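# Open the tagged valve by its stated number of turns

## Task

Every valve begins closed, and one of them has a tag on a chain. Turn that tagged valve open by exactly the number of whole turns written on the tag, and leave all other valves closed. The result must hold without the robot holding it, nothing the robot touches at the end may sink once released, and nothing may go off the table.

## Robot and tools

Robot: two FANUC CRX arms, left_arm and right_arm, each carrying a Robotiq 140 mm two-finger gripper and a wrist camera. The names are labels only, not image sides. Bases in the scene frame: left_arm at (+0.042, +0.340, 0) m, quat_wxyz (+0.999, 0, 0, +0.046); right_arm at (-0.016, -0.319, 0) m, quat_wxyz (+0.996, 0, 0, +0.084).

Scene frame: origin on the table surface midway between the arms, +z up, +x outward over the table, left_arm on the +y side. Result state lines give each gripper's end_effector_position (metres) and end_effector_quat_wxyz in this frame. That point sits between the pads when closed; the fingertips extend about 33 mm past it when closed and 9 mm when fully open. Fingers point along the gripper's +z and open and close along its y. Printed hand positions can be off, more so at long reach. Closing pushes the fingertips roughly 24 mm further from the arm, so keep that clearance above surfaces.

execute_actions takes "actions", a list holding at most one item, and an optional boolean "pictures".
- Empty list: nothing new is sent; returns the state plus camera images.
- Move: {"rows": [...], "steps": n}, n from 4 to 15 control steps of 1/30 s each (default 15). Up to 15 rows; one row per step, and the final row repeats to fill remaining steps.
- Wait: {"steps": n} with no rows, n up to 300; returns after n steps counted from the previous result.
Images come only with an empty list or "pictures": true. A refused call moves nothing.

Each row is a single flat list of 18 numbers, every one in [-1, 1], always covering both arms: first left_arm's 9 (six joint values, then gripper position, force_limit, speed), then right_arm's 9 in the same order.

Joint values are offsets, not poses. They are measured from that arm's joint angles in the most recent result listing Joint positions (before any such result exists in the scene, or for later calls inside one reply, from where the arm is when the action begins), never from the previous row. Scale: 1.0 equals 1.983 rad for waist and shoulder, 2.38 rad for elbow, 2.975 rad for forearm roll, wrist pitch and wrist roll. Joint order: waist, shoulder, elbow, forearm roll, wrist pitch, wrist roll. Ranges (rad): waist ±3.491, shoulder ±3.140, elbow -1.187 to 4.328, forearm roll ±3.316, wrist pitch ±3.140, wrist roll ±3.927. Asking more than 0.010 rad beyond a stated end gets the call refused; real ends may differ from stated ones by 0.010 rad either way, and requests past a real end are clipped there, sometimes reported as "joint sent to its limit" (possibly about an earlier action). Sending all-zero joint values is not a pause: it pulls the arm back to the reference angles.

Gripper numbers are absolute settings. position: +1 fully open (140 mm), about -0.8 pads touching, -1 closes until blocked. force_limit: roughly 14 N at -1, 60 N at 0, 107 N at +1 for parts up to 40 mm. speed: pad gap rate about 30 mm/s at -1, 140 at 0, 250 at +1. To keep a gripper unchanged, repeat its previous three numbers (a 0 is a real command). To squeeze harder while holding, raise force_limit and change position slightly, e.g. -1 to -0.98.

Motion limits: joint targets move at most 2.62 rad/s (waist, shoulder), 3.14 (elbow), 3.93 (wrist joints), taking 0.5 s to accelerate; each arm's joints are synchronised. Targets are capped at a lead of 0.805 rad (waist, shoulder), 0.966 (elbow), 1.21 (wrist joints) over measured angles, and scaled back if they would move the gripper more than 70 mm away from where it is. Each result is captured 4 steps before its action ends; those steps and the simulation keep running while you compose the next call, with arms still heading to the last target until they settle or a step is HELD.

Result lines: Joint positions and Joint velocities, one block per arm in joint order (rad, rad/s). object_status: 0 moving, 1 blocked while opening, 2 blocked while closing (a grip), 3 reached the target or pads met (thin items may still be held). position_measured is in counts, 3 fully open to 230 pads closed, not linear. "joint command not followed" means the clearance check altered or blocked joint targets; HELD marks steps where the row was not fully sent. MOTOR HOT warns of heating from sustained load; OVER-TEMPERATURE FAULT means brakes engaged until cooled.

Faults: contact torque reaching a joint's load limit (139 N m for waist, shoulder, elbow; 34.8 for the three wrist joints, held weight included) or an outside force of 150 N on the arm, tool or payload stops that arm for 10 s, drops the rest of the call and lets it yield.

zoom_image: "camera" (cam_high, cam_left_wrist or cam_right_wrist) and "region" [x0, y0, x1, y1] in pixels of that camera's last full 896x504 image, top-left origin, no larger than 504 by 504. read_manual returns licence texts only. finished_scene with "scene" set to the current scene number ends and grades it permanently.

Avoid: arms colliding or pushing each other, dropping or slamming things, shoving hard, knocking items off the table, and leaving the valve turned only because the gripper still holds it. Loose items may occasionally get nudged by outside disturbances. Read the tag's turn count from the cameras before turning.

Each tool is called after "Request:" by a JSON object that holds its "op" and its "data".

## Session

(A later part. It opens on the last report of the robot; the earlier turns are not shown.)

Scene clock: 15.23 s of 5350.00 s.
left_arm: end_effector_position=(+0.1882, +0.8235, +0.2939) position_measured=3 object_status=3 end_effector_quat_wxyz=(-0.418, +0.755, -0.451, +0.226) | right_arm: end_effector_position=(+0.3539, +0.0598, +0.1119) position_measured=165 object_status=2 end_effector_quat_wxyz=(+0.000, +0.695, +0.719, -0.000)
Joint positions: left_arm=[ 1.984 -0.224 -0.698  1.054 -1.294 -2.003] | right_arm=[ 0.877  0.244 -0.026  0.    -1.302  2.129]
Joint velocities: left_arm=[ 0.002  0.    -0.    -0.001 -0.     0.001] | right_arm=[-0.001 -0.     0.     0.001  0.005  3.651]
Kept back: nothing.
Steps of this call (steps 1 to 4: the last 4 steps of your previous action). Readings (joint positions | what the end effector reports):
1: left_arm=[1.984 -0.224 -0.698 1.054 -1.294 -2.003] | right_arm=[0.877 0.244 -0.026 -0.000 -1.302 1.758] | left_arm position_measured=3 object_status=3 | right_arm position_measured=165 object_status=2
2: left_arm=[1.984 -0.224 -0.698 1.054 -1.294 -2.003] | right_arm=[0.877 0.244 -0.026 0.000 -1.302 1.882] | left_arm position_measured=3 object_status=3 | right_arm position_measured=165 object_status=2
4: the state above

Request:
{"op": "execute_actions", "data": {"actions": [{"rows":[[0,0,0,0,0,0,1,0,0,0,0,0,0,0,0.5987,-1,1,0.8]],"steps":15}]}}

Request:
{"op": "execute_actions", "data": {"actions": [{"steps":9}], "pictures": true}}

Request:
{"op": "zoom_image", "data": {"camera": "cam_right_wrist", "region": [390, 170, 550, 320]}}

Scene clock: 15.80 s of 5350.00 s.
left_arm: end_effector_position=(+0.1882, +0.8235, +0.2939) position_measured=3 object_status=3 end_effector_quat_wxyz=(-0.418, +0.755, -0.451, +0.226) | right_arm: end_effector_position=(+0.3537, +0.0599, +0.1118) position_measured=165 object_status=2 end_effector_quat_wxyz=(-0.000, -0.069, +0.998, -0.000)
Joint positions: left_arm=[ 1.984 -0.224 -0.698  1.054 -1.294 -2.003] | right_arm=[ 0.878  0.244 -0.026 -0.    -1.302  3.806]
Joint velocities: left_arm=[ 0.001 -0.001 -0.     0.    -0.    -0.002] | right_arm=[-0.    -0.003  0.    -0.    -0.     1.25 ]
Steps of this call (steps 1 to 6: the robot went on to your last target; steps 7 to 17: the first 11 steps of this action). Readings (joint positions | what the end effector reports):
7: left_arm=[1.984 -0.224 -0.698 1.054 -1.294 -2.003] | right_arm=[0.877 0.244 -0.026 0.000 -1.301 2.973] | left_arm position_measured=3 object_status=3 | right_arm position_measured=165 object_status=2
8: left_arm=[1.984 -0.224 -0.698 1.054 -1.294 -2.003] | right_arm=[0.877 0.244 -0.026 0.000 -1.301 3.081] | left_arm position_measured=3 object_status=3 | right_arm position_measured=165 object_status=2
10: left_arm=[1.984 -0.224 -0.698 1.054 -1.294 -2.003] | right_arm=[0.877 0.244 -0.026 -0.000 -1.301 3.296] | left_arm position_measured=3 object_status=3 | right_arm position_measured=165 object_status=2
14: left_arm=[1.984 -0.224 -0.698 1.054 -1.294 -2.003] | right_arm=[0.878 0.244 -0.026 -0.000 -1.302 3.639] | left_arm position_measured=3 object_status=3 | right_arm position_measured=165 object_status=2
17: the state above

Scene clock: 16.10 s of 5350.00 s.
left_arm: end_effector_position=(+0.1882, +0.8235, +0.2939) position_measured=3 object_status=3 end_effector_quat_wxyz=(-0.418, +0.755, -0.451, +0.226) | right_arm: end_effector_position=(+0.3538, +0.0598, +0.1119) position_measured=165 object_status=2 end_effector_quat_wxyz=(-0.000, -0.121, +0.993, -0.000)
Joint positions: left_arm=[ 1.984 -0.224 -0.698  1.054 -1.294 -2.003] | right_arm=[ 0.877  0.244 -0.026  0.    -1.302  3.91 ]
Joint velocities: left_arm=[-0.003 -0.     0.    -0.002  0.    -0.002] | right_arm=[-0.001  0.    -0.    -0.    -0.002  0.   ]
Kept back: nothing.
Steps of this call (steps 1 to 4: the last 4 steps of your previous action; steps 5 to 9: the robot went on to your last target). Readings (joint positions | what the end effector reports):
1: left_arm=[1.984 -0.224 -0.698 1.054 -1.294 -2.003] | right_arm=[0.878 0.244 -0.026 -0.000 -1.302 3.844] | left_arm position_measured=3 object_status=3 | right_arm position_measured=165 object_status=2
2: left_arm=[1.984 -0.224 -0.698 1.054 -1.294 -2.003] | right_arm=[0.878 0.244 -0.026 -0.000 -1.302 3.873] | left_arm position_measured=3 object_status=3 | right_arm position_measured=165 object_status=2
4: left_arm=[1.984 -0.224 -0.698 1.054 -1.294 -2.003] | right_arm=[0.878 0.244 -0.026 -0.000 -1.302 3.906] | left_arm position_measured=3 object_status=3 | right_arm position_measured=165 object_status=2
8: left_arm=[1.984 -0.224 -0.698 1.054 -1.294 -2.003] | right_arm=[0.877 0.244 -0.026 0.000 -1.302 3.910] | left_arm position_measured=3 object_status=3 | right_arm position_measured=165 object_status=2
9: the state above
camera_calibration (this result's frames):
cam_left_wrist: T_world_to_cam=[[-0.512994, -0.270877, -0.814532, 0.546807], [-0.757361, 0.589463, 0.280958, -0.41856], [0.404032, 0.761025, -0.507543, -0.358208], [0, 0, 0, 1]] pos_world=[0.108235, 0.667449, 0.381184]
cam_right_wrist: T_world_to_cam=[[-0.277743, 0.959174, -0.0533238, 0.0565108], [0.895105, 0.278545, 0.348138, -0.367637], [0.348778, 0.0489627, -0.935925, 0.168203], [0, 0, 0, 1]] pos_world=[0.286104, 0.0399644, 0.288427]

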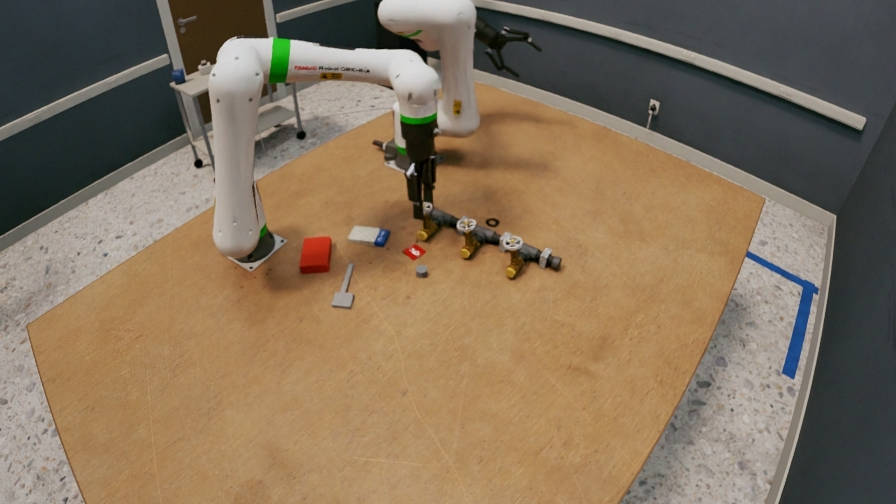

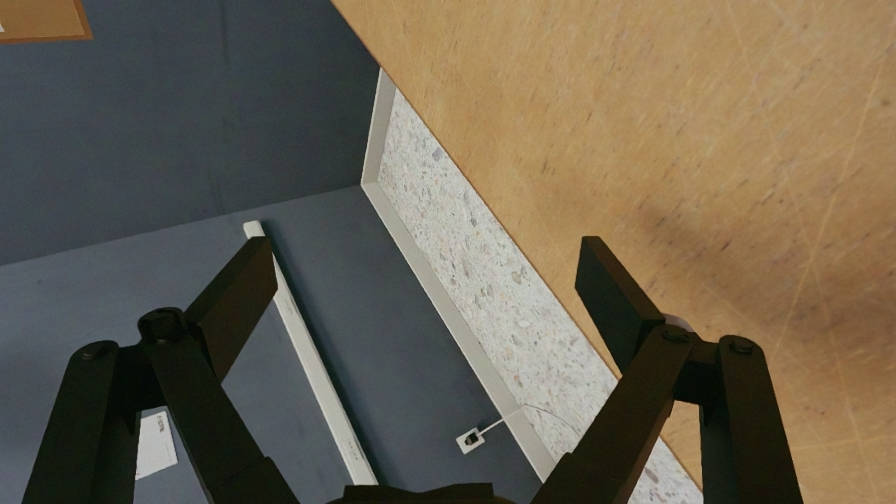

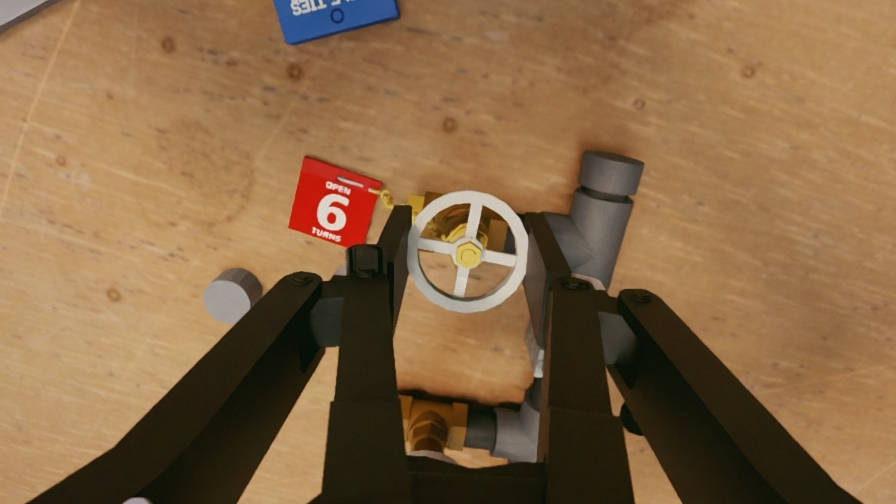

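Region (390, 170, 550, 320) of cam_right_wrist's 896x504 image, scaled by 3.150, with more detail than that image has; it fills the top 472 rows of this view, and the rest is white.

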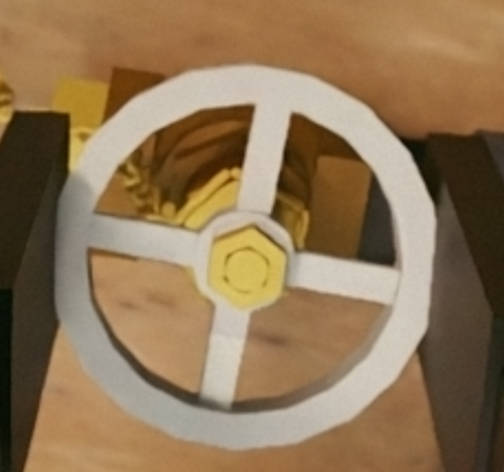

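Request:
{"op": "execute_actions", "data": {"actions": [{"rows":[[0,0,0,0,0,0,1,0,0,0,0,0,0,0,0,0.05,1,1],[0,0,0,0,0,0,1,0,0,0,0,0,0,0,0,0.05,1,1],[0,0,0,0,0,0,1,0,0,0,0,0,0,0,0,0.05,1,1],[0,0,0,0,0,0,1,0,0,0,0,0,0,0,-1,0.05,1,1]],"steps":15}]}}

Request:
{"op": "execute_actions", "data": {"actions": [{"rows":[[0,0,0,0,0,0,1,0,0,0,0,0,0,0,-1,0.05,1,1]],"steps":15}]}}

Request:
{"op": "execute_actions", "data": {"actions": [{"rows":[[0,0,0,0,0,0,1,0,0,0,0,0,0,0,-1,0.05,1,1]],"steps":15}]}}

Request:
{"op": "execute_actions", "data": {"actions": [{"rows":[[0,0,0,0,0,0,1,0,0,0,0,0,0,0,-1,0.05,1,1]],"steps":12}]}}

Request:
{"op": "execute_actions", "data": {"actions": [{"steps":1}]}}

Scene clock: 16.73 s of 5350.00 s.
left_arm: end_effector_position=(+0.1882, +0.8235, +0.2939) position_measured=3 object_status=3 end_effector_quat_wxyz=(-0.418, +0.755, -0.451, +0.226) | right_arm: end_effector_position=(+0.3539, +0.0597, +0.1119) position_measured=123 object_status=0 end_effector_quat_wxyz=(-0.000, -0.017, +1.000, -0.000)
Joint positions: left_arm=[ 1.984 -0.224 -0.698  1.054 -1.294 -2.003] | right_arm=[ 0.877  0.244 -0.026  0.    -1.302  3.701]
Joint velocities: left_arm=[ 0.001 -0.     0.     0.     0.     0.001] | right_arm=[ 0.001 -0.    -0.001 -0.    -0.    -1.765]
From where the robot then was, a joint's target lay farther than a number of 1.0 reaches, so one or more steps of this call were cut to that.
Steps of this call (steps 1 to 8: the robot went on to your last target; steps 9 to 19: the first 11 steps of this action). Readings (joint positions | what the end effector reports):
9: left_arm=[1.984 -0.224 -0.698 1.054 -1.294 -2.003] | right_arm=[0.877 0.244 -0.026 0.000 -1.302 3.910] | left_arm position_measured=3 object_status=3 | right_arm position_measured=165 object_status=0
10: left_arm=[1.984 -0.224 -0.698 1.054 -1.294 -2.003] | right_arm=[0.877 0.244 -0.026 0.000 -1.302 3.910] | left_arm position_measured=3 object_status=3 | right_arm position_measured=165 object_status=0
12: left_arm=[1.984 -0.224 -0.698 1.054 -1.294 -2.003] | right_arm=[0.877 0.244 -0.026 0.000 -1.303 3.910] | left_arm position_measured=3 object_status=3 | right_arm position_measured=142 object_status=0
16: left_arm=[1.984 -0.224 -0.698 1.054 -1.294 -2.003] | right_arm=[0.877 0.244 -0.026 0.000 -1.302 3.843] | left_arm position_measured=3 object_status=3 | right_arm position_measured=123 object_status=0
19: the state above

Scene clock: 17.23 s of 5350.00 s.
left_arm: end_effector_position=(+0.1882, +0.8235, +0.2939) position_measured=3 object_status=3 end_effector_quat_wxyz=(-0.418, +0.755, -0.451, +0.226) | right_arm: end_effector_position=(+0.3539, +0.0597, +0.1119) position_measured=123 object_status=3 end_effector_quat_wxyz=(+0.000, +0.714, +0.700, -0.000)
Joint positions: left_arm=[ 1.984 -0.224 -0.698  1.054 -1.294 -2.003] | right_arm=[ 0.877  0.244 -0.026  0.    -1.302  2.076]
Joint velocities: left_arm=[-0.     0.001 -0.    -0.001  0.001 -0.001] | right_arm=[ 0.     0.    -0.001  0.001 -0.    -3.65 ]
Steps of this call (steps 1 to 4: the last 4 steps of your previous action; steps 5 to 15: the first 11 steps of this action, its rows measured from where the robot was after step 4). Readings (joint positions | what the end effector reports):
4: left_arm=[1.984 -0.224 -0.698 1.054 -1.294 -2.003] | right_arm=[0.877 0.244 -0.026 0.000 -1.302 3.391] | left_arm position_measured=3 object_status=3 | right_arm position_measured=123 object_status=3
5: left_arm=[1.984 -0.224 -0.698 1.054 -1.294 -2.003] | right_arm=[0.877 0.244 -0.026 0.000 -1.302 3.292] | left_arm position_measured=3 object_status=3 | right_arm position_measured=123 object_status=3
6: left_arm=[1.984 -0.224 -0.698 1.054 -1.294 -2.003] | right_arm=[0.877 0.244 -0.026 0.000 -1.302 3.183] | left_arm position_measured=3 object_status=3 | right_arm position_measured=123 object_status=3
8: left_arm=[1.984 -0.224 -0.698 1.054 -1.294 -2.003] | right_arm=[0.877 0.244 -0.026 0.000 -1.302 2.943] | left_arm position_measured=3 object_status=3 | right_arm position_measured=123 object_status=3
12: left_arm=[1.984 -0.224 -0.698 1.054 -1.294 -2.003] | right_arm=[0.877 0.244 -0.026 0.000 -1.302 2.447] | left_arm position_measured=3 object_status=3 | right_arm position_measured=123 object_status=3
15: the state above

Scene clock: 17.73 s of 5350.00 s.
left_arm: end_effector_position=(+0.1882, +0.8235, +0.2939) position_measured=3 object_status=3 end_effector_quat_wxyz=(-0.418, +0.755, -0.451, +0.226) | right_arm: end_effector_position=(+0.3539, +0.0597, +0.1119) position_measured=123 object_status=3 end_effector_quat_wxyz=(+0.000, +0.988, -0.152, -0.000)
Joint positions: left_arm=[ 1.984 -0.224 -0.698  1.054 -1.294 -2.003] | right_arm=[ 0.877  0.244 -0.026  0.    -1.302  0.221]
Joint velocities: left_arm=[-0.002  0.    -0.     0.001 -0.     0.   ] | right_arm=[ 0.     0.    -0.001 -0.    -0.002 -3.651]
Steps of this call (steps 1 to 4: the last 4 steps of your previous action; steps 5 to 15: the first 11 steps of this action, its rows measured from where the robot was after step 4). Readings (joint positions | what the end effector reports):
4: left_arm=[1.984 -0.224 -0.698 1.054 -1.294 -2.003] | right_arm=[0.877 0.244 -0.026 0.000 -1.302 1.581] | left_arm position_measured=3 object_status=3 | right_arm position_measured=123 object_status=3
5: left_arm=[1.984 -0.224 -0.698 1.054 -1.294 -2.003] | right_arm=[0.877 0.244 -0.026 0.000 -1.302 1.458] | left_arm position_measured=3 object_status=3 | right_arm position_measured=123 object_status=3
6: left_arm=[1.984 -0.224 -0.698 1.054 -1.294 -2.003] | right_arm=[0.877 0.244 -0.026 0.000 -1.302 1.334] | left_arm position_measured=3 object_status=3 | right_arm position_measured=123 object_status=3
8: left_arm=[1.984 -0.224 -0.698 1.054 -1.294 -2.003] | right_arm=[0.877 0.244 -0.026 0.000 -1.302 1.087] | left_arm position_measured=3 object_status=3 | right_arm position_measured=123 object_status=3
12: left_arm=[1.984 -0.224 -0.698 1.054 -1.294 -2.003] | right_arm=[0.877 0.244 -0.026 0.000 -1.302 0.592] | left_arm position_measured=3 object_status=3 | right_arm position_measured=123 object_status=3
15: the state above

Scene clock: 18.13 s of 5350.00 s.
left_arm: end_effector_position=(+0.1882, +0.8235, +0.2939) position_measured=3 object_status=3 end_effector_quat_wxyz=(-0.418, +0.755, -0.451, +0.226) | right_arm: end_effector_position=(+0.3539, +0.0597, +0.1119) position_measured=123 object_status=3 end_effector_quat_wxyz=(-0.000, -0.626, +0.780, -0.000)
Joint positions: left_arm=[ 1.984 -0.224 -0.698  1.054 -1.294 -2.003] | right_arm=[ 0.877  0.244 -0.026  0.    -1.302 -1.263]
Joint velocities: left_arm=[-0.003 -0.    -0.     0.     0.     0.001] | right_arm=[ 0.    -0.     0.001  0.001  0.002 -3.65 ]
Steps of this call (steps 1 to 4: the last 4 steps of your previous action; steps 5 to 12: the first 8 steps of this action, its rows measured from where the robot was after step 4). Readings (joint positions | what the end effector reports):
4: left_arm=[1.984 -0.224 -0.698 1.054 -1.294 -2.003] | right_arm=[0.877 0.244 -0.026 0.000 -1.302 -0.274] | left_arm position_measured=3 object_status=3 | right_arm position_measured=123 object_status=3
5: left_arm=[1.984 -0.224 -0.698 1.054 -1.294 -2.003] | right_arm=[0.877 0.244 -0.026 0.000 -1.302 -0.397] | left_arm position_measured=3 object_status=3 | right_arm position_measured=123 object_status=3
6: left_arm=[1.984 -0.224 -0.698 1.054 -1.294 -2.003] | right_arm=[0.877 0.244 -0.026 0.000 -1.302 -0.521] | left_arm position_measured=3 object_status=3 | right_arm position_measured=123 object_status=3
8: left_arm=[1.984 -0.224 -0.698 1.054 -1.294 -2.003] | right_arm=[0.877 0.244 -0.026 0.000 -1.302 -0.768] | left_arm position_measured=3 object_status=3 | right_arm position_measured=123 object_status=3
12: the state above

Scene clock: 18.27 s of 5350.00 s.
left_arm: end_effector_position=(+0.1882, +0.8235, +0.2939) position_measured=3 object_status=3 end_effector_quat_wxyz=(-0.418, +0.755, -0.451, +0.226) | right_arm: end_effector_position=(+0.3539, +0.0597, +0.1119) position_measured=123 object_status=3 end_effector_quat_wxyz=(-0.000, -0.416, +0.909, -0.000)
Joint positions: left_arm=[ 1.984 -0.224 -0.698  1.054 -1.294 -2.003] | right_arm=[ 0.877  0.244 -0.026  0.    -1.302 -1.758]
Joint velocities: left_arm=[ 0.     0.001  0.    -0.001 -0.    -0.   ] | right_arm=[-0.    -0.     0.     0.001  0.001 -3.65 ]
Kept back: nothing.
Steps of this call (steps 1 to 4: the last 4 steps of your previous action). Readings (joint positions | what the end effector reports):
1: left_arm=[1.984 -0.224 -0.698 1.054 -1.294 -2.003] | right_arm=[0.877 0.244 -0.026 0.000 -1.302 -1.387] | left_arm position_measured=3 object_status=3 | right_arm position_measured=123 object_status=3
2: left_arm=[1.984 -0.224 -0.698 1.054 -1.294 -2.003] | right_arm=[0.877 0.244 -0.026 0.000 -1.302 -1.510] | left_arm position_measured=3 object_status=3 | right_arm position_measured=123 object_status=3
4: the state above

Request:
{"op": "execute_actions", "data": {"actions": [{"rows":[[0,0,0,0,0,0,1,0,0,0,0,0,0,0,-0.7234,0.05,1,1]],"steps":15}]}}

Request:
{"op": "execute_actions", "data": {"actions": [{"steps":13}]}}

Scene clock: 18.73 s of 5350.00 s.
left_arm: end_effector_position=(+0.1882, +0.8235, +0.2939) position_measured=3 object_status=3 end_effector_quat_wxyz=(-0.418, +0.755, -0.451, +0.226) | right_arm: end_effector_position=(+0.3539, +0.0597, +0.1119) position_measured=123 object_status=3 end_effector_quat_wxyz=(+0.000, +0.394, +0.919, -0.000)
Joint positions: left_arm=[ 1.984 -0.224 -0.698  1.054 -1.294 -2.003] | right_arm=[ 0.877  0.244 -0.026  0.    -1.302 -3.426]
Joint velocities: left_arm=[ 0.    -0.001  0.     0.001  0.     0.001] | right_arm=[ 0.    -0.    -0.    -0.     0.    -2.696]
Steps of this call (steps 1 to 3: the robot went on to your last target; steps 4 to 14: the first 11 steps of this action). Readings (joint positions | what the end effector reports):
4: left_arm=[1.984 -0.224 -0.698 1.054 -1.294 -2.003] | right_arm=[0.877 0.244 -0.026 0.000 -1.302 -2.252] | left_arm position_measured=3 object_status=3 | right_arm position_measured=123 object_status=3
5: left_arm=[1.984 -0.224 -0.698 1.054 -1.294 -2.003] | right_arm=[0.877 0.244 -0.026 0.000 -1.302 -2.376] | left_arm position_measured=3 object_status=3 | right_arm position_measured=123 object_status=3
7: left_arm=[1.984 -0.224 -0.698 1.054 -1.294 -2.003] | right_arm=[0.877 0.244 -0.026 0.000 -1.302 -2.623] | left_arm position_measured=3 object_status=3 | right_arm position_measured=123 object_status=3
11: left_arm=[1.984 -0.224 -0.698 1.054 -1.294 -2.003] | right_arm=[0.877 0.244 -0.026 0.000 -1.302 -3.113] | left_arm position_measured=3 object_status=3 | right_arm position_measured=123 object_status=3
14: the state above

Scene clock: 19.17 s of 5350.00 s.
left_arm: end_effector_position=(+0.1882, +0.8235, +0.2939) position_measured=3 object_status=3 end_effector_quat_wxyz=(-0.418, +0.755, -0.451, +0.226) | right_arm: end_effector_position=(+0.3539, +0.0597, +0.1119) position_measured=123 object_status=3 end_effector_quat_wxyz=(+0.000, +0.603, +0.798, -0.000)
Joint positions: left_arm=[ 1.984 -0.224 -0.698  1.054 -1.294 -2.003] | right_arm=[ 0.877  0.244 -0.026  0.    -1.302 -3.91 ]
Joint velocities: left_arm=[-0.     0.     0.    -0.002 -0.    -0.001] | right_arm=[-0.001 -0.    -0.    -0.001  0.    -0.001]
Kept back: nothing.
Steps of this call (steps 1 to 4: the last 4 steps of your previous action; steps 5 to 13: the robot went on to your last target). Readings (joint positions | what the end effector reports):
1: left_arm=[1.984 -0.224 -0.698 1.054 -1.294 -2.003] | right_arm=[0.877 0.244 -0.026 0.000 -1.302 -3.514] | left_arm position_measured=3 object_status=3 | right_arm position_measured=123 object_status=3
2: left_arm=[1.984 -0.224 -0.698 1.054 -1.294 -2.003] | right_arm=[0.877 0.244 -0.026 0.000 -1.302 -3.592] | left_arm position_measured=3 object_status=3 | right_arm position_measured=123 object_status=3
4: left_arm=[1.984 -0.224 -0.698 1.054 -1.294 -2.003] | right_arm=[0.877 0.244 -0.026 0.000 -1.302 -3.723] | left_arm position_measured=3 object_status=3 | right_arm position_measured=123 object_status=3
8: left_arm=[1.984 -0.224 -0.698 1.054 -1.294 -2.003] | right_arm=[0.877 0.244 -0.026 0.000 -1.302 -3.881] | left_arm position_measured=3 object_status=3 | right_arm position_measured=123 object_status=3
13: the state above

Grip 3: close for 9 steps, then turn.

Request:
{"op": "execute_actions", "data": {"actions": [{"rows":[[0,0,0,0,0,0,1,0,0,0,0,0,0,0,0,-1,1,0.8],[0,0,0,0,0,0,1,0,0,0,0,0,0,0,0,-1,1,0.8],[0,0,0,0,0,0,1,0,0,0,0,0,0,0,0,-1,1,0.8],[0,0,0,0,0,0,1,0,0,0,0,0,0,0,0,-1,1,0.8],[0,0,0,0,0,0,1,0,0,0,0,0,0,0,0,-1,1,0.8],[0,0,0,0,0,0,1,0,0,0,0,0,0,0,0,-1,1,0.8],[0,0,0,0,0,0,1,0,0,0,0,0,0,0,0,-1,1,0.8],[0,0,0,0,0,0,1,0,0,0,0,0,0,0,0,-1,1,0.8],[0,0,0,0,0,0,1,0,0,0,0,0,0,0,0,-1,1,0.8],[0,0,0,0,0,0,1,0,0,0,0,0,0,0,0,-1,1,0.8],[0,0,0,0,0,0,1,0,0,0,0,0,0,0,0,-1,1,0.8],[0,0,0,0,0,0,1,0,0,0,0,0,0,0,1,-1,1,0.8]],"steps":15}]}}

Request:
{"op": "execute_actions", "data": {"actions": [{"rows":[[0,0,0,0,0,0,1,0,0,0,0,0,0,0,1,-1,1,0.8]],"steps":15}]}}

Request:
{"op": "execute_actions", "data": {"actions": [{"rows":[[0,0,0,0,0,0,1,0,0,0,0,0,0,0,1,-1,1,0.8]],"steps":15}]}}

Request:
{"op": "execute_actions", "data": {"actions": [{"rows":[[0,0,0,0,0,0,1,0,0,0,0,0,0,0,1,-1,1,0.8]],"steps":15}]}}

Request:
{"op": "execute_actions", "data": {"actions": [{"rows":[[0,0,0,0,0,0,1,0,0,0,0,0,0,0,1,-1,1,0.8]],"steps":8}]}}

Request:
{"op": "execute_actions", "data": {"actions": [{"steps":1}]}}

Scene clock: 19.93 s of 5350.00 s.
left_arm: end_effector_position=(+0.1882, +0.8235, +0.2939) position_measured=3 object_status=3 end_effector_quat_wxyz=(-0.418, +0.755, -0.451, +0.226) | right_arm: end_effector_position=(+0.3540, +0.0598, +0.1121) position_measured=165 object_status=0 end_effector_quat_wxyz=(+0.000, +0.603, +0.798, +0.000)
Joint positions: left_arm=[ 1.984 -0.224 -0.698  1.054 -1.294 -2.003] | right_arm=[ 0.877  0.244 -0.026  0.    -1.302 -3.91 ]
Joint velocities: left_arm=[-0.001 -0.    -0.    -0.    -0.    -0.   ] | right_arm=[-0.     0.    -0.    -0.    -0.002  0.   ]
Steps of this call (steps 1 to 12: the robot went on to your last target; steps 13 to 23: the first 11 steps of this action). Readings (joint positions | what the end effector reports):
13: left_arm=[1.984 -0.224 -0.698 1.054 -1.294 -2.003] | right_arm=[0.877 0.244 -0.026 0.000 -1.302 -3.910] | left_arm position_measured=3 object_status=3 | right_arm position_measured=123 object_status=0
14: left_arm=[1.984 -0.224 -0.698 1.054 -1.294 -2.003] | right_arm=[0.877 0.244 -0.026 0.000 -1.302 -3.910] | left_arm position_measured=3 object_status=3 | right_arm position_measured=127 object_status=0
16: left_arm=[1.984 -0.224 -0.698 1.054 -1.294 -2.003] | right_arm=[0.877 0.244 -0.026 0.000 -1.301 -3.910] | left_arm position_measured=3 object_status=3 | right_arm position_measured=151 object_status=0
20: left_arm=[1.984 -0.224 -0.698 1.054 -1.294 -2.003] | right_arm=[0.877 0.244 -0.026 0.000 -1.302 -3.910] | left_arm position_measured=3 object_status=3 | right_arm position_measured=165 object_status=0
23: the state above

Scene clock: 20.43 s of 5350.00 s.
left_arm: end_effector_position=(+0.1882, +0.8235, +0.2939) position_measured=3 object_status=3 end_effector_quat_wxyz=(-0.418, +0.755, -0.451, +0.226) | right_arm: end_effector_position=(+0.3539, +0.0598, +0.1118) position_measured=165 object_status=2 end_effector_quat_wxyz=(-0.000, +0.223, +0.975, -0.000)
Joint positions: left_arm=[ 1.984 -0.224 -0.698  1.054 -1.294 -2.003] | right_arm=[ 0.877  0.244 -0.026  0.    -1.302 -3.066]
Joint velocities: left_arm=[ 0.001 -0.    -0.    -0.    -0.    -0.002] | right_arm=[-0.    -0.    -0.    -0.002  0.001  3.581]
From where the robot then was, a joint's target lay farther than a number of 1.0 reaches, so one or more steps of this call were cut to that.
Steps of this call (steps 1 to 4: the last 4 steps of your previous action; steps 5 to 15: the first 11 steps of this action, its rows measured from where the robot was after step 4). Readings (joint positions | what the end effector reports):
4: left_arm=[1.984 -0.224 -0.698 1.054 -1.294 -2.003] | right_arm=[0.877 0.244 -0.026 0.000 -1.302 -3.872] | left_arm position_measured=3 object_status=3 | right_arm position_measured=165 object_status=2
5: left_arm=[1.984 -0.224 -0.698 1.054 -1.294 -2.003] | right_arm=[0.877 0.244 -0.026 0.000 -1.302 -3.843] | left_arm position_measured=3 object_status=3 | right_arm position_measured=165 object_status=2
6: left_arm=[1.984 -0.224 -0.698 1.054 -1.294 -2.003] | right_arm=[0.877 0.244 -0.026 0.000 -1.302 -3.804] | left_arm position_measured=3 object_status=3 | right_arm position_measured=165 object_status=2
8: left_arm=[1.984 -0.224 -0.698 1.054 -1.294 -2.003] | right_arm=[0.877 0.244 -0.026 0.000 -1.302 -3.701] | left_arm position_measured=3 object_status=3 | right_arm position_measured=165 object_status=2
12: left_arm=[1.984 -0.224 -0.698 1.054 -1.294 -2.003] | right_arm=[0.877 0.244 -0.026 0.000 -1.302 -3.391] | left_arm position_measured=3 object_status=3 | right_arm position_measured=165 object_status=2
15: the state above

Scene clock: 20.93 s of 5350.00 s.
left_arm: end_effector_position=(+0.1882, +0.8235, +0.2939) position_measured=3 object_status=3 end_effector_quat_wxyz=(-0.418, +0.755, -0.451, +0.226) | right_arm: end_effector_position=(+0.3539, +0.0597, +0.1120) position_measured=165 object_status=2 end_effector_quat_wxyz=(-0.000, -0.647, +0.763, -0.000)
Joint positions: left_arm=[ 1.984 -0.224 -0.698  1.054 -1.294 -2.003] | right_arm=[ 0.877  0.244 -0.026  0.    -1.302 -1.21 ]
Joint velocities: left_arm=[ 0.    -0.001 -0.    -0.    -0.     0.002] | right_arm=[-0.001  0.    -0.     0.002  0.004  3.65 ]
Steps of this call (steps 1 to 4: the last 4 steps of your previous action; steps 5 to 15: the first 11 steps of this action, its rows measured from where the robot was after step 4). Readings (joint positions | what the end effector reports):
4: left_arm=[1.984 -0.224 -0.698 1.054 -1.294 -2.003] | right_arm=[0.877 0.244 -0.026 -0.000 -1.302 -2.570] | left_arm position_measured=3 object_status=3 | right_arm position_measured=165 object_status=2
5: left_arm=[1.984 -0.224 -0.698 1.054 -1.294 -2.003] | right_arm=[0.878 0.244 -0.026 -0.000 -1.302 -2.447] | left_arm position_measured=3 object_status=3 | right_arm position_measured=165 object_status=2
6: left_arm=[1.984 -0.224 -0.698 1.054 -1.294 -2.003] | right_arm=[0.878 0.244 -0.026 -0.000 -1.302 -2.323] | left_arm position_measured=3 object_status=3 | right_arm position_measured=165 object_status=2
8: left_arm=[1.984 -0.224 -0.698 1.054 -1.294 -2.003] | right_arm=[0.878 0.244 -0.026 -0.000 -1.302 -2.076] | left_arm position_measured=3 object_status=3 | right_arm position_measured=165 object_status=2
12: left_arm=[1.984 -0.224 -0.698 1.054 -1.294 -2.003] | right_arm=[0.877 0.244 -0.026 -0.000 -1.302 -1.581] | left_arm position_measured=3 object_status=3 | right_arm position_measured=165 object_status=2
15: the state above

Scene clock: 21.43 s of 5350.00 s.
left_arm: end_effector_position=(+0.1882, +0.8235, +0.2939) position_measured=3 object_status=3 end_effector_quat_wxyz=(-0.418, +0.755, -0.451, +0.226) | right_arm: end_effector_position=(+0.3538, +0.0600, +0.1118) position_measured=165 object_status=2 end_effector_quat_wxyz=(+0.000, +0.998, +0.060, -0.000)
Joint positions: left_arm=[ 1.984 -0.224 -0.698  1.054 -1.294 -2.003] | right_arm=[ 0.878  0.244 -0.026 -0.    -1.301  0.645]
Joint velocities: left_arm=[ 0.    -0.    -0.     0.     0.001  0.002] | right_arm=[ 0.001 -0.     0.    -0.001 -0.003  3.652]
Steps of this call (steps 1 to 4: the last 4 steps of your previous action; steps 5 to 15: the first 11 steps of this action, its rows measured from where the robot was after step 4). Readings (joint positions | what the end effector reports):
4: left_arm=[1.984 -0.224 -0.698 1.054 -1.294 -2.003] | right_arm=[0.877 0.244 -0.026 0.000 -1.301 -0.715] | left_arm position_measured=3 object_status=3 | right_arm position_measured=165 object_status=2
5: left_arm=[1.984 -0.224 -0.698 1.054 -1.294 -2.003] | right_arm=[0.877 0.244 -0.026 0.000 -1.301 -0.592] | left_arm position_measured=3 object_status=3 | right_arm position_measured=165 object_status=2
6: left_arm=[1.984 -0.224 -0.698 1.054 -1.294 -2.003] | right_arm=[0.877 0.244 -0.026 0.000 -1.301 -0.468] | left_arm position_measured=3 object_status=3 | right_arm position_measured=165 object_status=2
8: left_arm=[1.984 -0.224 -0.698 1.054 -1.294 -2.003] | right_arm=[0.877 0.244 -0.026 0.000 -1.301 -0.221] | left_arm position_measured=3 object_status=3 | right_arm position_measured=165 object_status=2
12: left_arm=[1.984 -0.224 -0.698 1.054 -1.294 -2.003] | right_arm=[0.877 0.244 -0.026 0.000 -1.301 0.274] | left_arm position_measured=3 object_status=3 | right_arm position_measured=165 object_status=2
15: the state above

Scene clock: 21.57 s of 5350.00 s.
left_arm: end_effector_position=(+0.1882, +0.8235, +0.2939) position_measured=3 object_status=3 end_effector_quat_wxyz=(-0.418, +0.755, -0.451, +0.226) | right_arm: end_effector_position=(+0.3537, +0.0599, +0.1119) position_measured=165 object_status=2 end_effector_quat_wxyz=(+0.000, +0.953, +0.303, -0.000)
Joint positions: left_arm=[ 1.984 -0.224 -0.698  1.054 -1.294 -2.003] | right_arm=[ 0.878  0.244 -0.026 -0.    -1.302  1.14 ]
Joint velocities: left_arm=[-0.     0.001 -0.     0.    -0.     0.   ] | right_arm=[ 0.001 -0.001 -0.001 -0.    -0.005  3.651]
Kept back: nothing.
This action was not played: measured from where the robot was after step 4, row 1 of 1 would take right_arm/dright/J6 (the wrist roll) more than 0.010 radians past the upper end of its range (3.927 radians). The steps listed below ran before it. Send another action.
Steps of this call (steps 1 to 4: the last 4 steps of your previous action). Readings (joint positions | what the end effector reports):
1: left_arm=[1.984 -0.224 -0.698 1.054 -1.294 -2.003] | right_arm=[0.878 0.244 -0.026 -0.000 -1.302 0.769] | left_arm position_measured=3 object_status=3 | right_arm position_measured=165 object_status=2
2: left_arm=[1.984 -0.224 -0.698 1.054 -1.294 -2.003] | right_arm=[0.878 0.244 -0.026 -0.000 -1.302 0.892] | left_arm position_measured=3 object_status=3 | right_arm position_measured=165 object_status=2
4: the state above

Scene clock: 21.60 s of 5350.00 s.
left_arm: end_effector_position=(+0.1882, +0.8235, +0.2939) position_measured=3 object_status=3 end_effector_quat_wxyz=(-0.418, +0.755, -0.451, +0.226) | right_arm: end_effector_position=(+0.3537, +0.0599, +0.1119) position_measured=165 object_status=2 end_effector_quat_wxyz=(+0.000, +0.933, +0.361, -0.000)
Joint positions: left_arm=[ 1.984 -0.224 -0.698  1.054 -1.294 -2.003] | right_arm=[ 0.878  0.244 -0.026 -0.    -1.302  1.263]
Joint velocities: left_arm=[-0.    -0.001  0.     0.001 -0.    -0.001] | right_arm=[-0.001 -0.    -0.    -0.    -0.002  3.644]
Kept back: nothing.
Steps of this call (step 1: nothing new was sent). Readings (joint positions | what the end effector reports):
1: the state above

Target 3.91- (3.91−1.263)/2.975 = 0.8897.

Request:
{"op": "execute_actions", "data": {"actions": [{"rows":[[0,0,0,0,0,0,1,0,0,0,0,0,0,0,0.8897,-1,1,0.8]],"steps":15}]}}

Request:
{"op": "execute_actions", "data": {"actions": [{"steps":17}], "pictures": true}}

Request:
{"op": "zoom_image", "data": {"camera": "cam_right_wrist", "region": [390, 170, 550, 320]}}

Scene clock: 22.17 s of 5350.00 s.
left_arm: end_effector_position=(+0.1882, +0.8235, +0.2939) position_measured=3 object_status=3 end_effector_quat_wxyz=(-0.418, +0.755, -0.451, +0.226) | right_arm: end_effector_position=(+0.3541, +0.0598, +0.1120) position_measured=165 object_status=2 end_effector_quat_wxyz=(+0.000, +0.330, +0.944, +0.000)
Joint positions: left_arm=[ 1.984 -0.224 -0.698  1.054 -1.294 -2.003] | right_arm=[ 0.877  0.244 -0.026  0.    -1.301  2.994]
Joint velocities: left_arm=[-0.001  0.001  0.     0.001  0.    -0.001] | right_arm=[-0.    -0.    -0.    -0.     0.001  3.597]
Steps of this call (steps 1 to 6: nothing new was sent; steps 7 to 17: the first 11 steps of this action). Readings (joint positions | what the end effector reports):
7: left_arm=[1.984 -0.224 -0.698 1.054 -1.294 -2.003] | right_arm=[0.877 0.244 -0.026 0.000 -1.302 1.953] | left_arm position_measured=3 object_status=3 | right_arm position_measured=165 object_status=2
8: left_arm=[1.984 -0.224 -0.698 1.054 -1.294 -2.003] | right_arm=[0.877 0.244 -0.026 0.000 -1.301 2.024] | left_arm position_measured=3 object_status=3 | right_arm position_measured=165 object_status=2
10: left_arm=[1.984 -0.224 -0.698 1.054 -1.294 -2.003] | right_arm=[0.877 0.244 -0.026 0.000 -1.301 2.189] | left_arm position_measured=3 object_status=3 | right_arm position_measured=165 object_status=2
14: left_arm=[1.984 -0.224 -0.698 1.054 -1.294 -2.003] | right_arm=[0.877 0.244 -0.026 0.000 -1.301 2.623] | left_arm position_measured=3 object_status=3 | right_arm position_measured=165 object_status=2
17: the state above

Scene clock: 22.73 s of 5350.00 s.
left_arm: end_effector_position=(+0.1882, +0.8235, +0.2939) position_measured=3 object_status=3 end_effector_quat_wxyz=(-0.418, +0.755, -0.451, +0.226) | right_arm: end_effector_position=(+0.3536, +0.0599, +0.1119) position_measured=165 object_status=2 end_effector_quat_wxyz=(-0.000, -0.121, +0.993, -0.000)
Joint positions: left_arm=[ 1.984 -0.224 -0.698  1.054 -1.294 -2.003] | right_arm=[ 0.878  0.244 -0.026 -0.    -1.302  3.91 ]
Joint velocities: left_arm=[-0.     0.001 -0.    -0.     0.     0.   ] | right_arm=[ 0.001 -0.     0.     0.     0.001  0.001]
Kept back: nothing.
Steps of this call (steps 1 to 4: the last 4 steps of your previous action; steps 5 to 17: the robot went on to your last target). Readings (joint positions | what the end effector reports):
1: left_arm=[1.984 -0.224 -0.698 1.054 -1.294 -2.003] | right_arm=[0.877 0.244 -0.026 0.000 -1.301 3.114] | left_arm position_measured=3 object_status=3 | right_arm position_measured=165 object_status=2
2: left_arm=[1.984 -0.224 -0.698 1.054 -1.294 -2.003] | right_arm=[0.877 0.244 -0.026 0.000 -1.301 3.227] | left_arm position_measured=3 object_status=3 | right_arm position_measured=165 object_status=2
4: left_arm=[1.984 -0.224 -0.698 1.054 -1.294 -2.003] | right_arm=[0.877 0.244 -0.026 -0.000 -1.301 3.427] | left_arm position_measured=3 object_status=3 | right_arm position_measured=165 object_status=2
8: left_arm=[1.984 -0.224 -0.698 1.054 -1.294 -2.003] | right_arm=[0.878 0.244 -0.026 -0.000 -1.302 3.724] | left_arm position_measured=3 object_status=3 | right_arm position_measured=165 object_status=2
17: the state above
camera_calibration (this result's frames):
cam_left_wrist: T_world_to_cam=[[-0.512994, -0.270877, -0.814532, 0.546807], [-0.757361, 0.589463, 0.280958, -0.41856], [0.404032, 0.761025, -0.507542, -0.358209], [0, 0, 0, 1]] pos_world=[0.108235, 0.667449, 0.381184]
cam_right_wrist: T_world_to_cam=[[-0.277949, 0.959124, -0.0531546, 0.0563993], [0.895184, 0.278695, 0.347813, -0.36743], [0.34841, 0.049091, -0.936056, 0.168387], [0, 0, 0, 1]] pos_world=[0.285926, 0.0400405, 0.288414]

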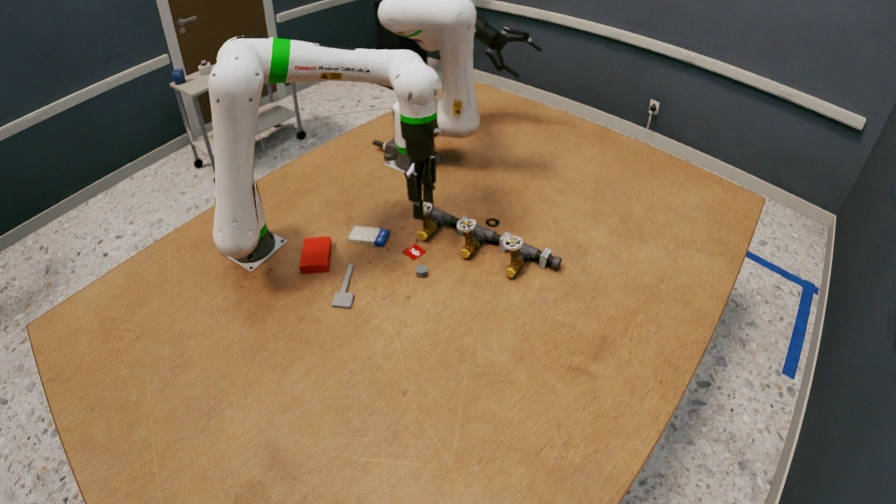

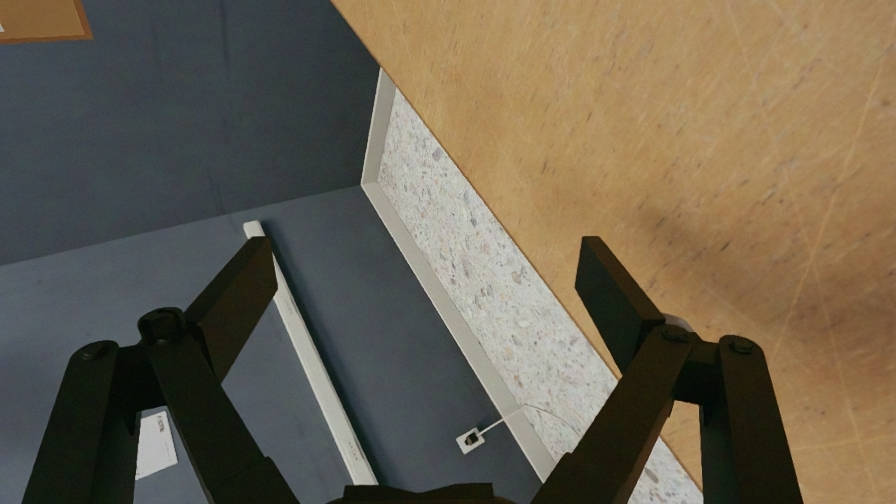

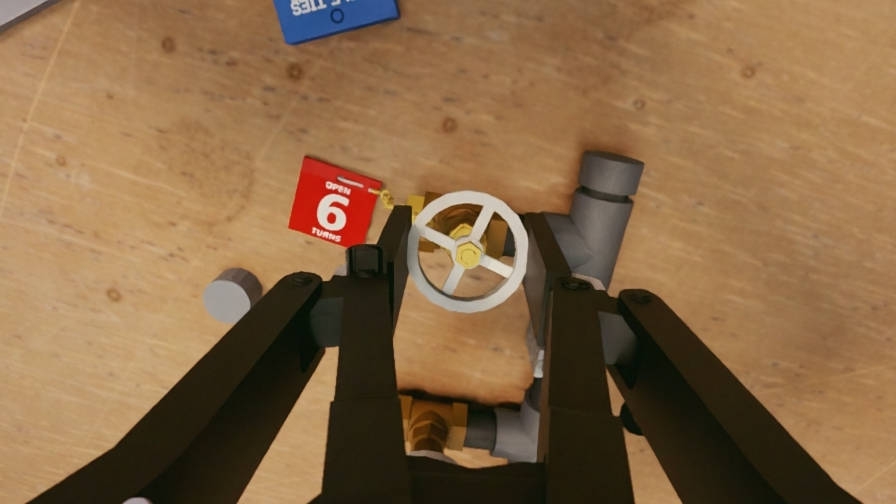

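Region (390, 170, 550, 320) of cam_right_wrist's 896x504 image, scaled by 3.150, with more detail than that image has; it fills the top 472 rows of this view, and the rest is white.

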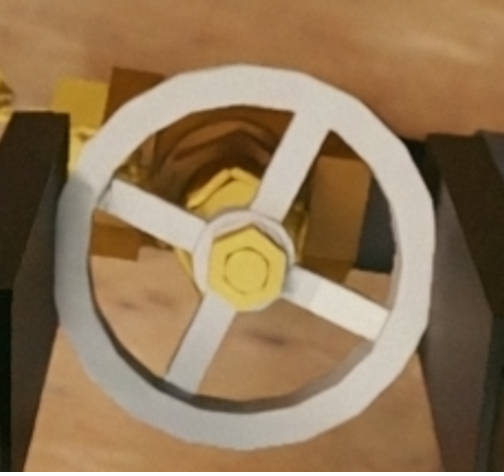

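Request:
{"op": "execute_actions", "data": {"actions": [{"rows":[[0,0,0,0,0,0,1,0,0,0,0,0,0,0,0,0.05,1,1],[0,0,0,0,0,0,1,0,0,0,0,0,0,0,0,0.05,1,1],[0,0,0,0,0,0,1,0,0,0,0,0,0,0,0,0.05,1,1],[0,0,0,0,0,0,1,0,0,0,0,0,0,0,-1,0.05,1,1]],"steps":15}]}}

Request:
{"op": "execute_actions", "data": {"actions": [{"rows":[[0,0,0,0,0,0,1,0,0,0,0,0,0,0,-1,0.05,1,1]],"steps":15}]}}

Request:
{"op": "execute_actions", "data": {"actions": [{"rows":[[0,0,0,0,0,0,1,0,0,0,0,0,0,0,-1,0.05,1,1]],"steps":15}]}}

Request:
{"op": "execute_actions", "data": {"actions": [{"rows":[[0,0,0,0,0,0,1,0,0,0,0,0,0,0,-1,0.05,1,1]],"steps":12}]}}

Request:
{"op": "execute_actions", "data": {"actions": [{"steps":1}]}}

Scene clock: 27.07 s of 5350.00 s.
left_arm: end_effector_position=(+0.1882, +0.8235, +0.2939) position_measured=3 object_status=3 end_effector_quat_wxyz=(-0.418, +0.755, -0.451, +0.226) | right_arm: end_effector_position=(+0.3536, +0.0598, +0.1118) position_measured=123 object_status=0 end_effector_quat_wxyz=(-0.000, -0.017, +1.000, -0.000)
Joint positions: left_arm=[ 1.984 -0.224 -0.698  1.054 -1.294 -2.003] | right_arm=[ 0.878  0.244 -0.026 -0.    -1.302  3.701]
Joint velocities: left_arm=[-0.001  0.    -0.    -0.001 -0.    -0.001] | right_arm=[ 0.001 -0.    -0.001 -0.001  0.002 -1.765]
From where the robot then was, a joint's target lay farther than a number of 1.0 reaches, so one or more steps of this call were cut to that.
Steps of this call (steps 1 to 15: the robot went on to your last target; steps 16 to 90: nothing new was sent; then 0.97 s passed at rest; steps 91 to 101: the first 11 steps of this action). Readings (joint positions | what the end effector reports):
91: left_arm=[1.984 -0.224 -0.698 1.054 -1.294 -2.003] | right_arm=[0.878 0.244 -0.026 -0.000 -1.302 3.910] | left_arm position_measured=3 object_status=3 | right_arm position_measured=165 object_status=0
92: left_arm=[1.984 -0.224 -0.698 1.054 -1.294 -2.003] | right_arm=[0.878 0.244 -0.026 -0.000 -1.302 3.910] | left_arm position_measured=3 object_status=3 | right_arm position_measured=165 object_status=0
94: left_arm=[1.984 -0.224 -0.698 1.054 -1.294 -2.003] | right_arm=[0.877 0.244 -0.026 -0.000 -1.303 3.910] | left_arm position_measured=3 object_status=3 | right_arm position_measured=142 object_status=0
98: left_arm=[1.984 -0.224 -0.698 1.054 -1.294 -2.003] | right_arm=[0.877 0.244 -0.026 -0.000 -1.302 3.843] | left_arm position_measured=3 object_status=3 | right_arm position_measured=123 object_status=0
101: the state above

Scene clock: 27.57 s of 5350.00 s.
left_arm: end_effector_position=(+0.1882, +0.8235, +0.2939) position_measured=3 object_status=3 end_effector_quat_wxyz=(-0.418, +0.755, -0.451, +0.226) | right_arm: end_effector_position=(+0.3536, +0.0599, +0.1119) position_measured=123 object_status=3 end_effector_quat_wxyz=(-0.000, +0.714, +0.700, -0.000)
Joint positions: left_arm=[ 1.984 -0.224 -0.698  1.054 -1.294 -2.003] | right_arm=[ 0.878  0.244 -0.026 -0.    -1.302  2.076]
Joint velocities: left_arm=[-0.002  0.001 -0.    -0.001 -0.     0.001] | right_arm=[ 0.    -0.001 -0.001  0.001 -0.001 -3.649]
Steps of this call (steps 1 to 4: the last 4 steps of your previous action; steps 5 to 15: the first 11 steps of this action, its rows measured from where the robot was after step 4). Readings (joint positions | what the end effector reports):
4: left_arm=[1.984 -0.224 -0.698 1.054 -1.294 -2.003] | right_arm=[0.878 0.244 -0.026 -0.000 -1.302 3.391] | left_arm position_measured=3 object_status=3 | right_arm position_measured=123 object_status=3
5: left_arm=[1.984 -0.224 -0.698 1.054 -1.294 -2.003] | right_arm=[0.878 0.244 -0.026 -0.000 -1.302 3.292] | left_arm position_measured=3 object_status=3 | right_arm position_measured=123 object_status=3
6: left_arm=[1.984 -0.224 -0.698 1.054 -1.294 -2.003] | right_arm=[0.878 0.244 -0.026 -0.000 -1.302 3.183] | left_arm position_measured=3 object_status=3 | right_arm position_measured=123 object_status=3
8: left_arm=[1.984 -0.224 -0.698 1.054 -1.294 -2.003] | right_arm=[0.878 0.244 -0.026 -0.000 -1.302 2.943] | left_arm position_measured=3 object_status=3 | right_arm position_measured=123 object_status=3
12: left_arm=[1.984 -0.224 -0.698 1.054 -1.294 -2.003] | right_arm=[0.878 0.244 -0.026 -0.000 -1.302 2.447] | left_arm position_measured=3 object_status=3 | right_arm position_measured=123 object_status=3
15: the state above

Scene clock: 28.07 s of 5350.00 s.
left_arm: end_effector_position=(+0.1882, +0.8235, +0.2939) position_measured=3 object_status=3 end_effector_quat_wxyz=(-0.418, +0.755, -0.451, +0.226) | right_arm: end_effector_position=(+0.3536, +0.0599, +0.1119) position_measured=123 object_status=3 end_effector_quat_wxyz=(+0.000, +0.988, -0.151, -0.000)
Joint positions: left_arm=[ 1.984 -0.224 -0.698  1.054 -1.294 -2.003] | right_arm=[ 0.878  0.244 -0.026 -0.    -1.302  0.221]
Joint velocities: left_arm=[ 0.002  0.     0.    -0.    -0.    -0.   ] | right_arm=[ 0.001  0.     0.001 -0.    -0.    -3.649]
Steps of this call (steps 1 to 4: the last 4 steps of your previous action; steps 5 to 15: the first 11 steps of this action, its rows measured from where the robot was after step 4). Readings (joint positions | what the end effector reports):
4: left_arm=[1.984 -0.224 -0.698 1.054 -1.294 -2.003] | right_arm=[0.878 0.244 -0.026 -0.000 -1.302 1.581] | left_arm position_measured=3 object_status=3 | right_arm position_measured=123 object_status=3
5: left_arm=[1.984 -0.224 -0.698 1.054 -1.294 -2.003] | right_arm=[0.878 0.244 -0.026 -0.000 -1.302 1.458] | left_arm position_measured=3 object_status=3 | right_arm position_measured=123 object_status=3
6: left_arm=[1.984 -0.224 -0.698 1.054 -1.294 -2.003] | right_arm=[0.878 0.244 -0.026 -0.000 -1.302 1.334] | left_arm position_measured=3 object_status=3 | right_arm position_measured=123 object_status=3
8: left_arm=[1.984 -0.224 -0.698 1.054 -1.294 -2.003] | right_arm=[0.878 0.244 -0.026 -0.000 -1.302 1.087] | left_arm position_measured=3 object_status=3 | right_arm position_measured=123 object_status=3
12: left_arm=[1.984 -0.224 -0.698 1.054 -1.294 -2.003] | right_arm=[0.878 0.244 -0.026 -0.000 -1.302 0.592] | left_arm position_measured=3 object_status=3 | right_arm position_measured=123 object_status=3
15: the state above

Scene clock: 28.47 s of 5350.00 s.
left_arm: end_effector_position=(+0.1882, +0.8235, +0.2939) position_measured=3 object_status=3 end_effector_quat_wxyz=(-0.418, +0.755, -0.451, +0.226) | right_arm: end_effector_position=(+0.3536, +0.0599, +0.1119) position_measured=123 object_status=3 end_effector_quat_wxyz=(-0.000, -0.626, +0.780, +0.000)
Joint positions: left_arm=[ 1.984 -0.224 -0.698  1.054 -1.294 -2.003] | right_arm=[ 0.878  0.244 -0.026 -0.    -1.302 -1.263]
Joint velocities: left_arm=[ 0.     0.002 -0.    -0.    -0.    -0.001] | right_arm=[-0.    0.   -0.    0.    0.   -3.65]
Steps of this call (steps 1 to 4: the last 4 steps of your previous action; steps 5 to 12: the first 8 steps of this action, its rows measured from where the robot was after step 4). Readings (joint positions | what the end effector reports):
4: left_arm=[1.984 -0.224 -0.698 1.054 -1.294 -2.003] | right_arm=[0.878 0.244 -0.026 -0.000 -1.302 -0.274] | left_arm position_measured=3 object_status=3 | right_arm position_measured=123 object_status=3
5: left_arm=[1.984 -0.224 -0.698 1.054 -1.294 -2.003] | right_arm=[0.878 0.244 -0.026 -0.000 -1.302 -0.397] | left_arm position_measured=3 object_status=3 | right_arm position_measured=123 object_status=3
6: left_arm=[1.984 -0.224 -0.698 1.054 -1.294 -2.003] | right_arm=[0.878 0.244 -0.026 -0.000 -1.302 -0.521] | left_arm position_measured=3 object_status=3 | right_arm position_measured=123 object_status=3
8: left_arm=[1.984 -0.224 -0.698 1.054 -1.294 -2.003] | right_arm=[0.878 0.244 -0.026 -0.000 -1.302 -0.768] | left_arm position_measured=3 object_status=3 | right_arm position_measured=123 object_status=3
12: the state above

Scene clock: 28.60 s of 5350.00 s.
left_arm: end_effector_position=(+0.1882, +0.8235, +0.2939) position_measured=3 object_status=3 end_effector_quat_wxyz=(-0.418, +0.755, -0.451, +0.226) | right_arm: end_effector_position=(+0.3536, +0.0599, +0.1119) position_measured=123 object_status=3 end_effector_quat_wxyz=(-0.000, -0.416, +0.909, -0.000)
Joint positions: left_arm=[ 1.984 -0.224 -0.698  1.054 -1.294 -2.003] | right_arm=[ 0.878  0.244 -0.026 -0.    -1.302 -1.758]
Joint velocities: left_arm=[0.001 0.001 0.    0.002 0.    0.002] | right_arm=[-0.001  0.     0.     0.     0.001 -3.65 ]
Kept back: nothing.
Steps of this call (steps 1 to 4: the last 4 steps of your previous action). Readings (joint positions | what the end effector reports):
1: left_arm=[1.984 -0.224 -0.698 1.054 -1.294 -2.003] | right_arm=[0.878 0.244 -0.026 -0.000 -1.302 -1.387] | left_arm position_measured=3 object_status=3 | right_arm position_measured=123 object_status=3
2: left_arm=[1.984 -0.224 -0.698 1.054 -1.294 -2.003] | right_arm=[0.878 0.244 -0.026 -0.000 -1.302 -1.510] | left_arm position_measured=3 object_status=3 | right_arm position_measured=123 object_status=3
4: the state above


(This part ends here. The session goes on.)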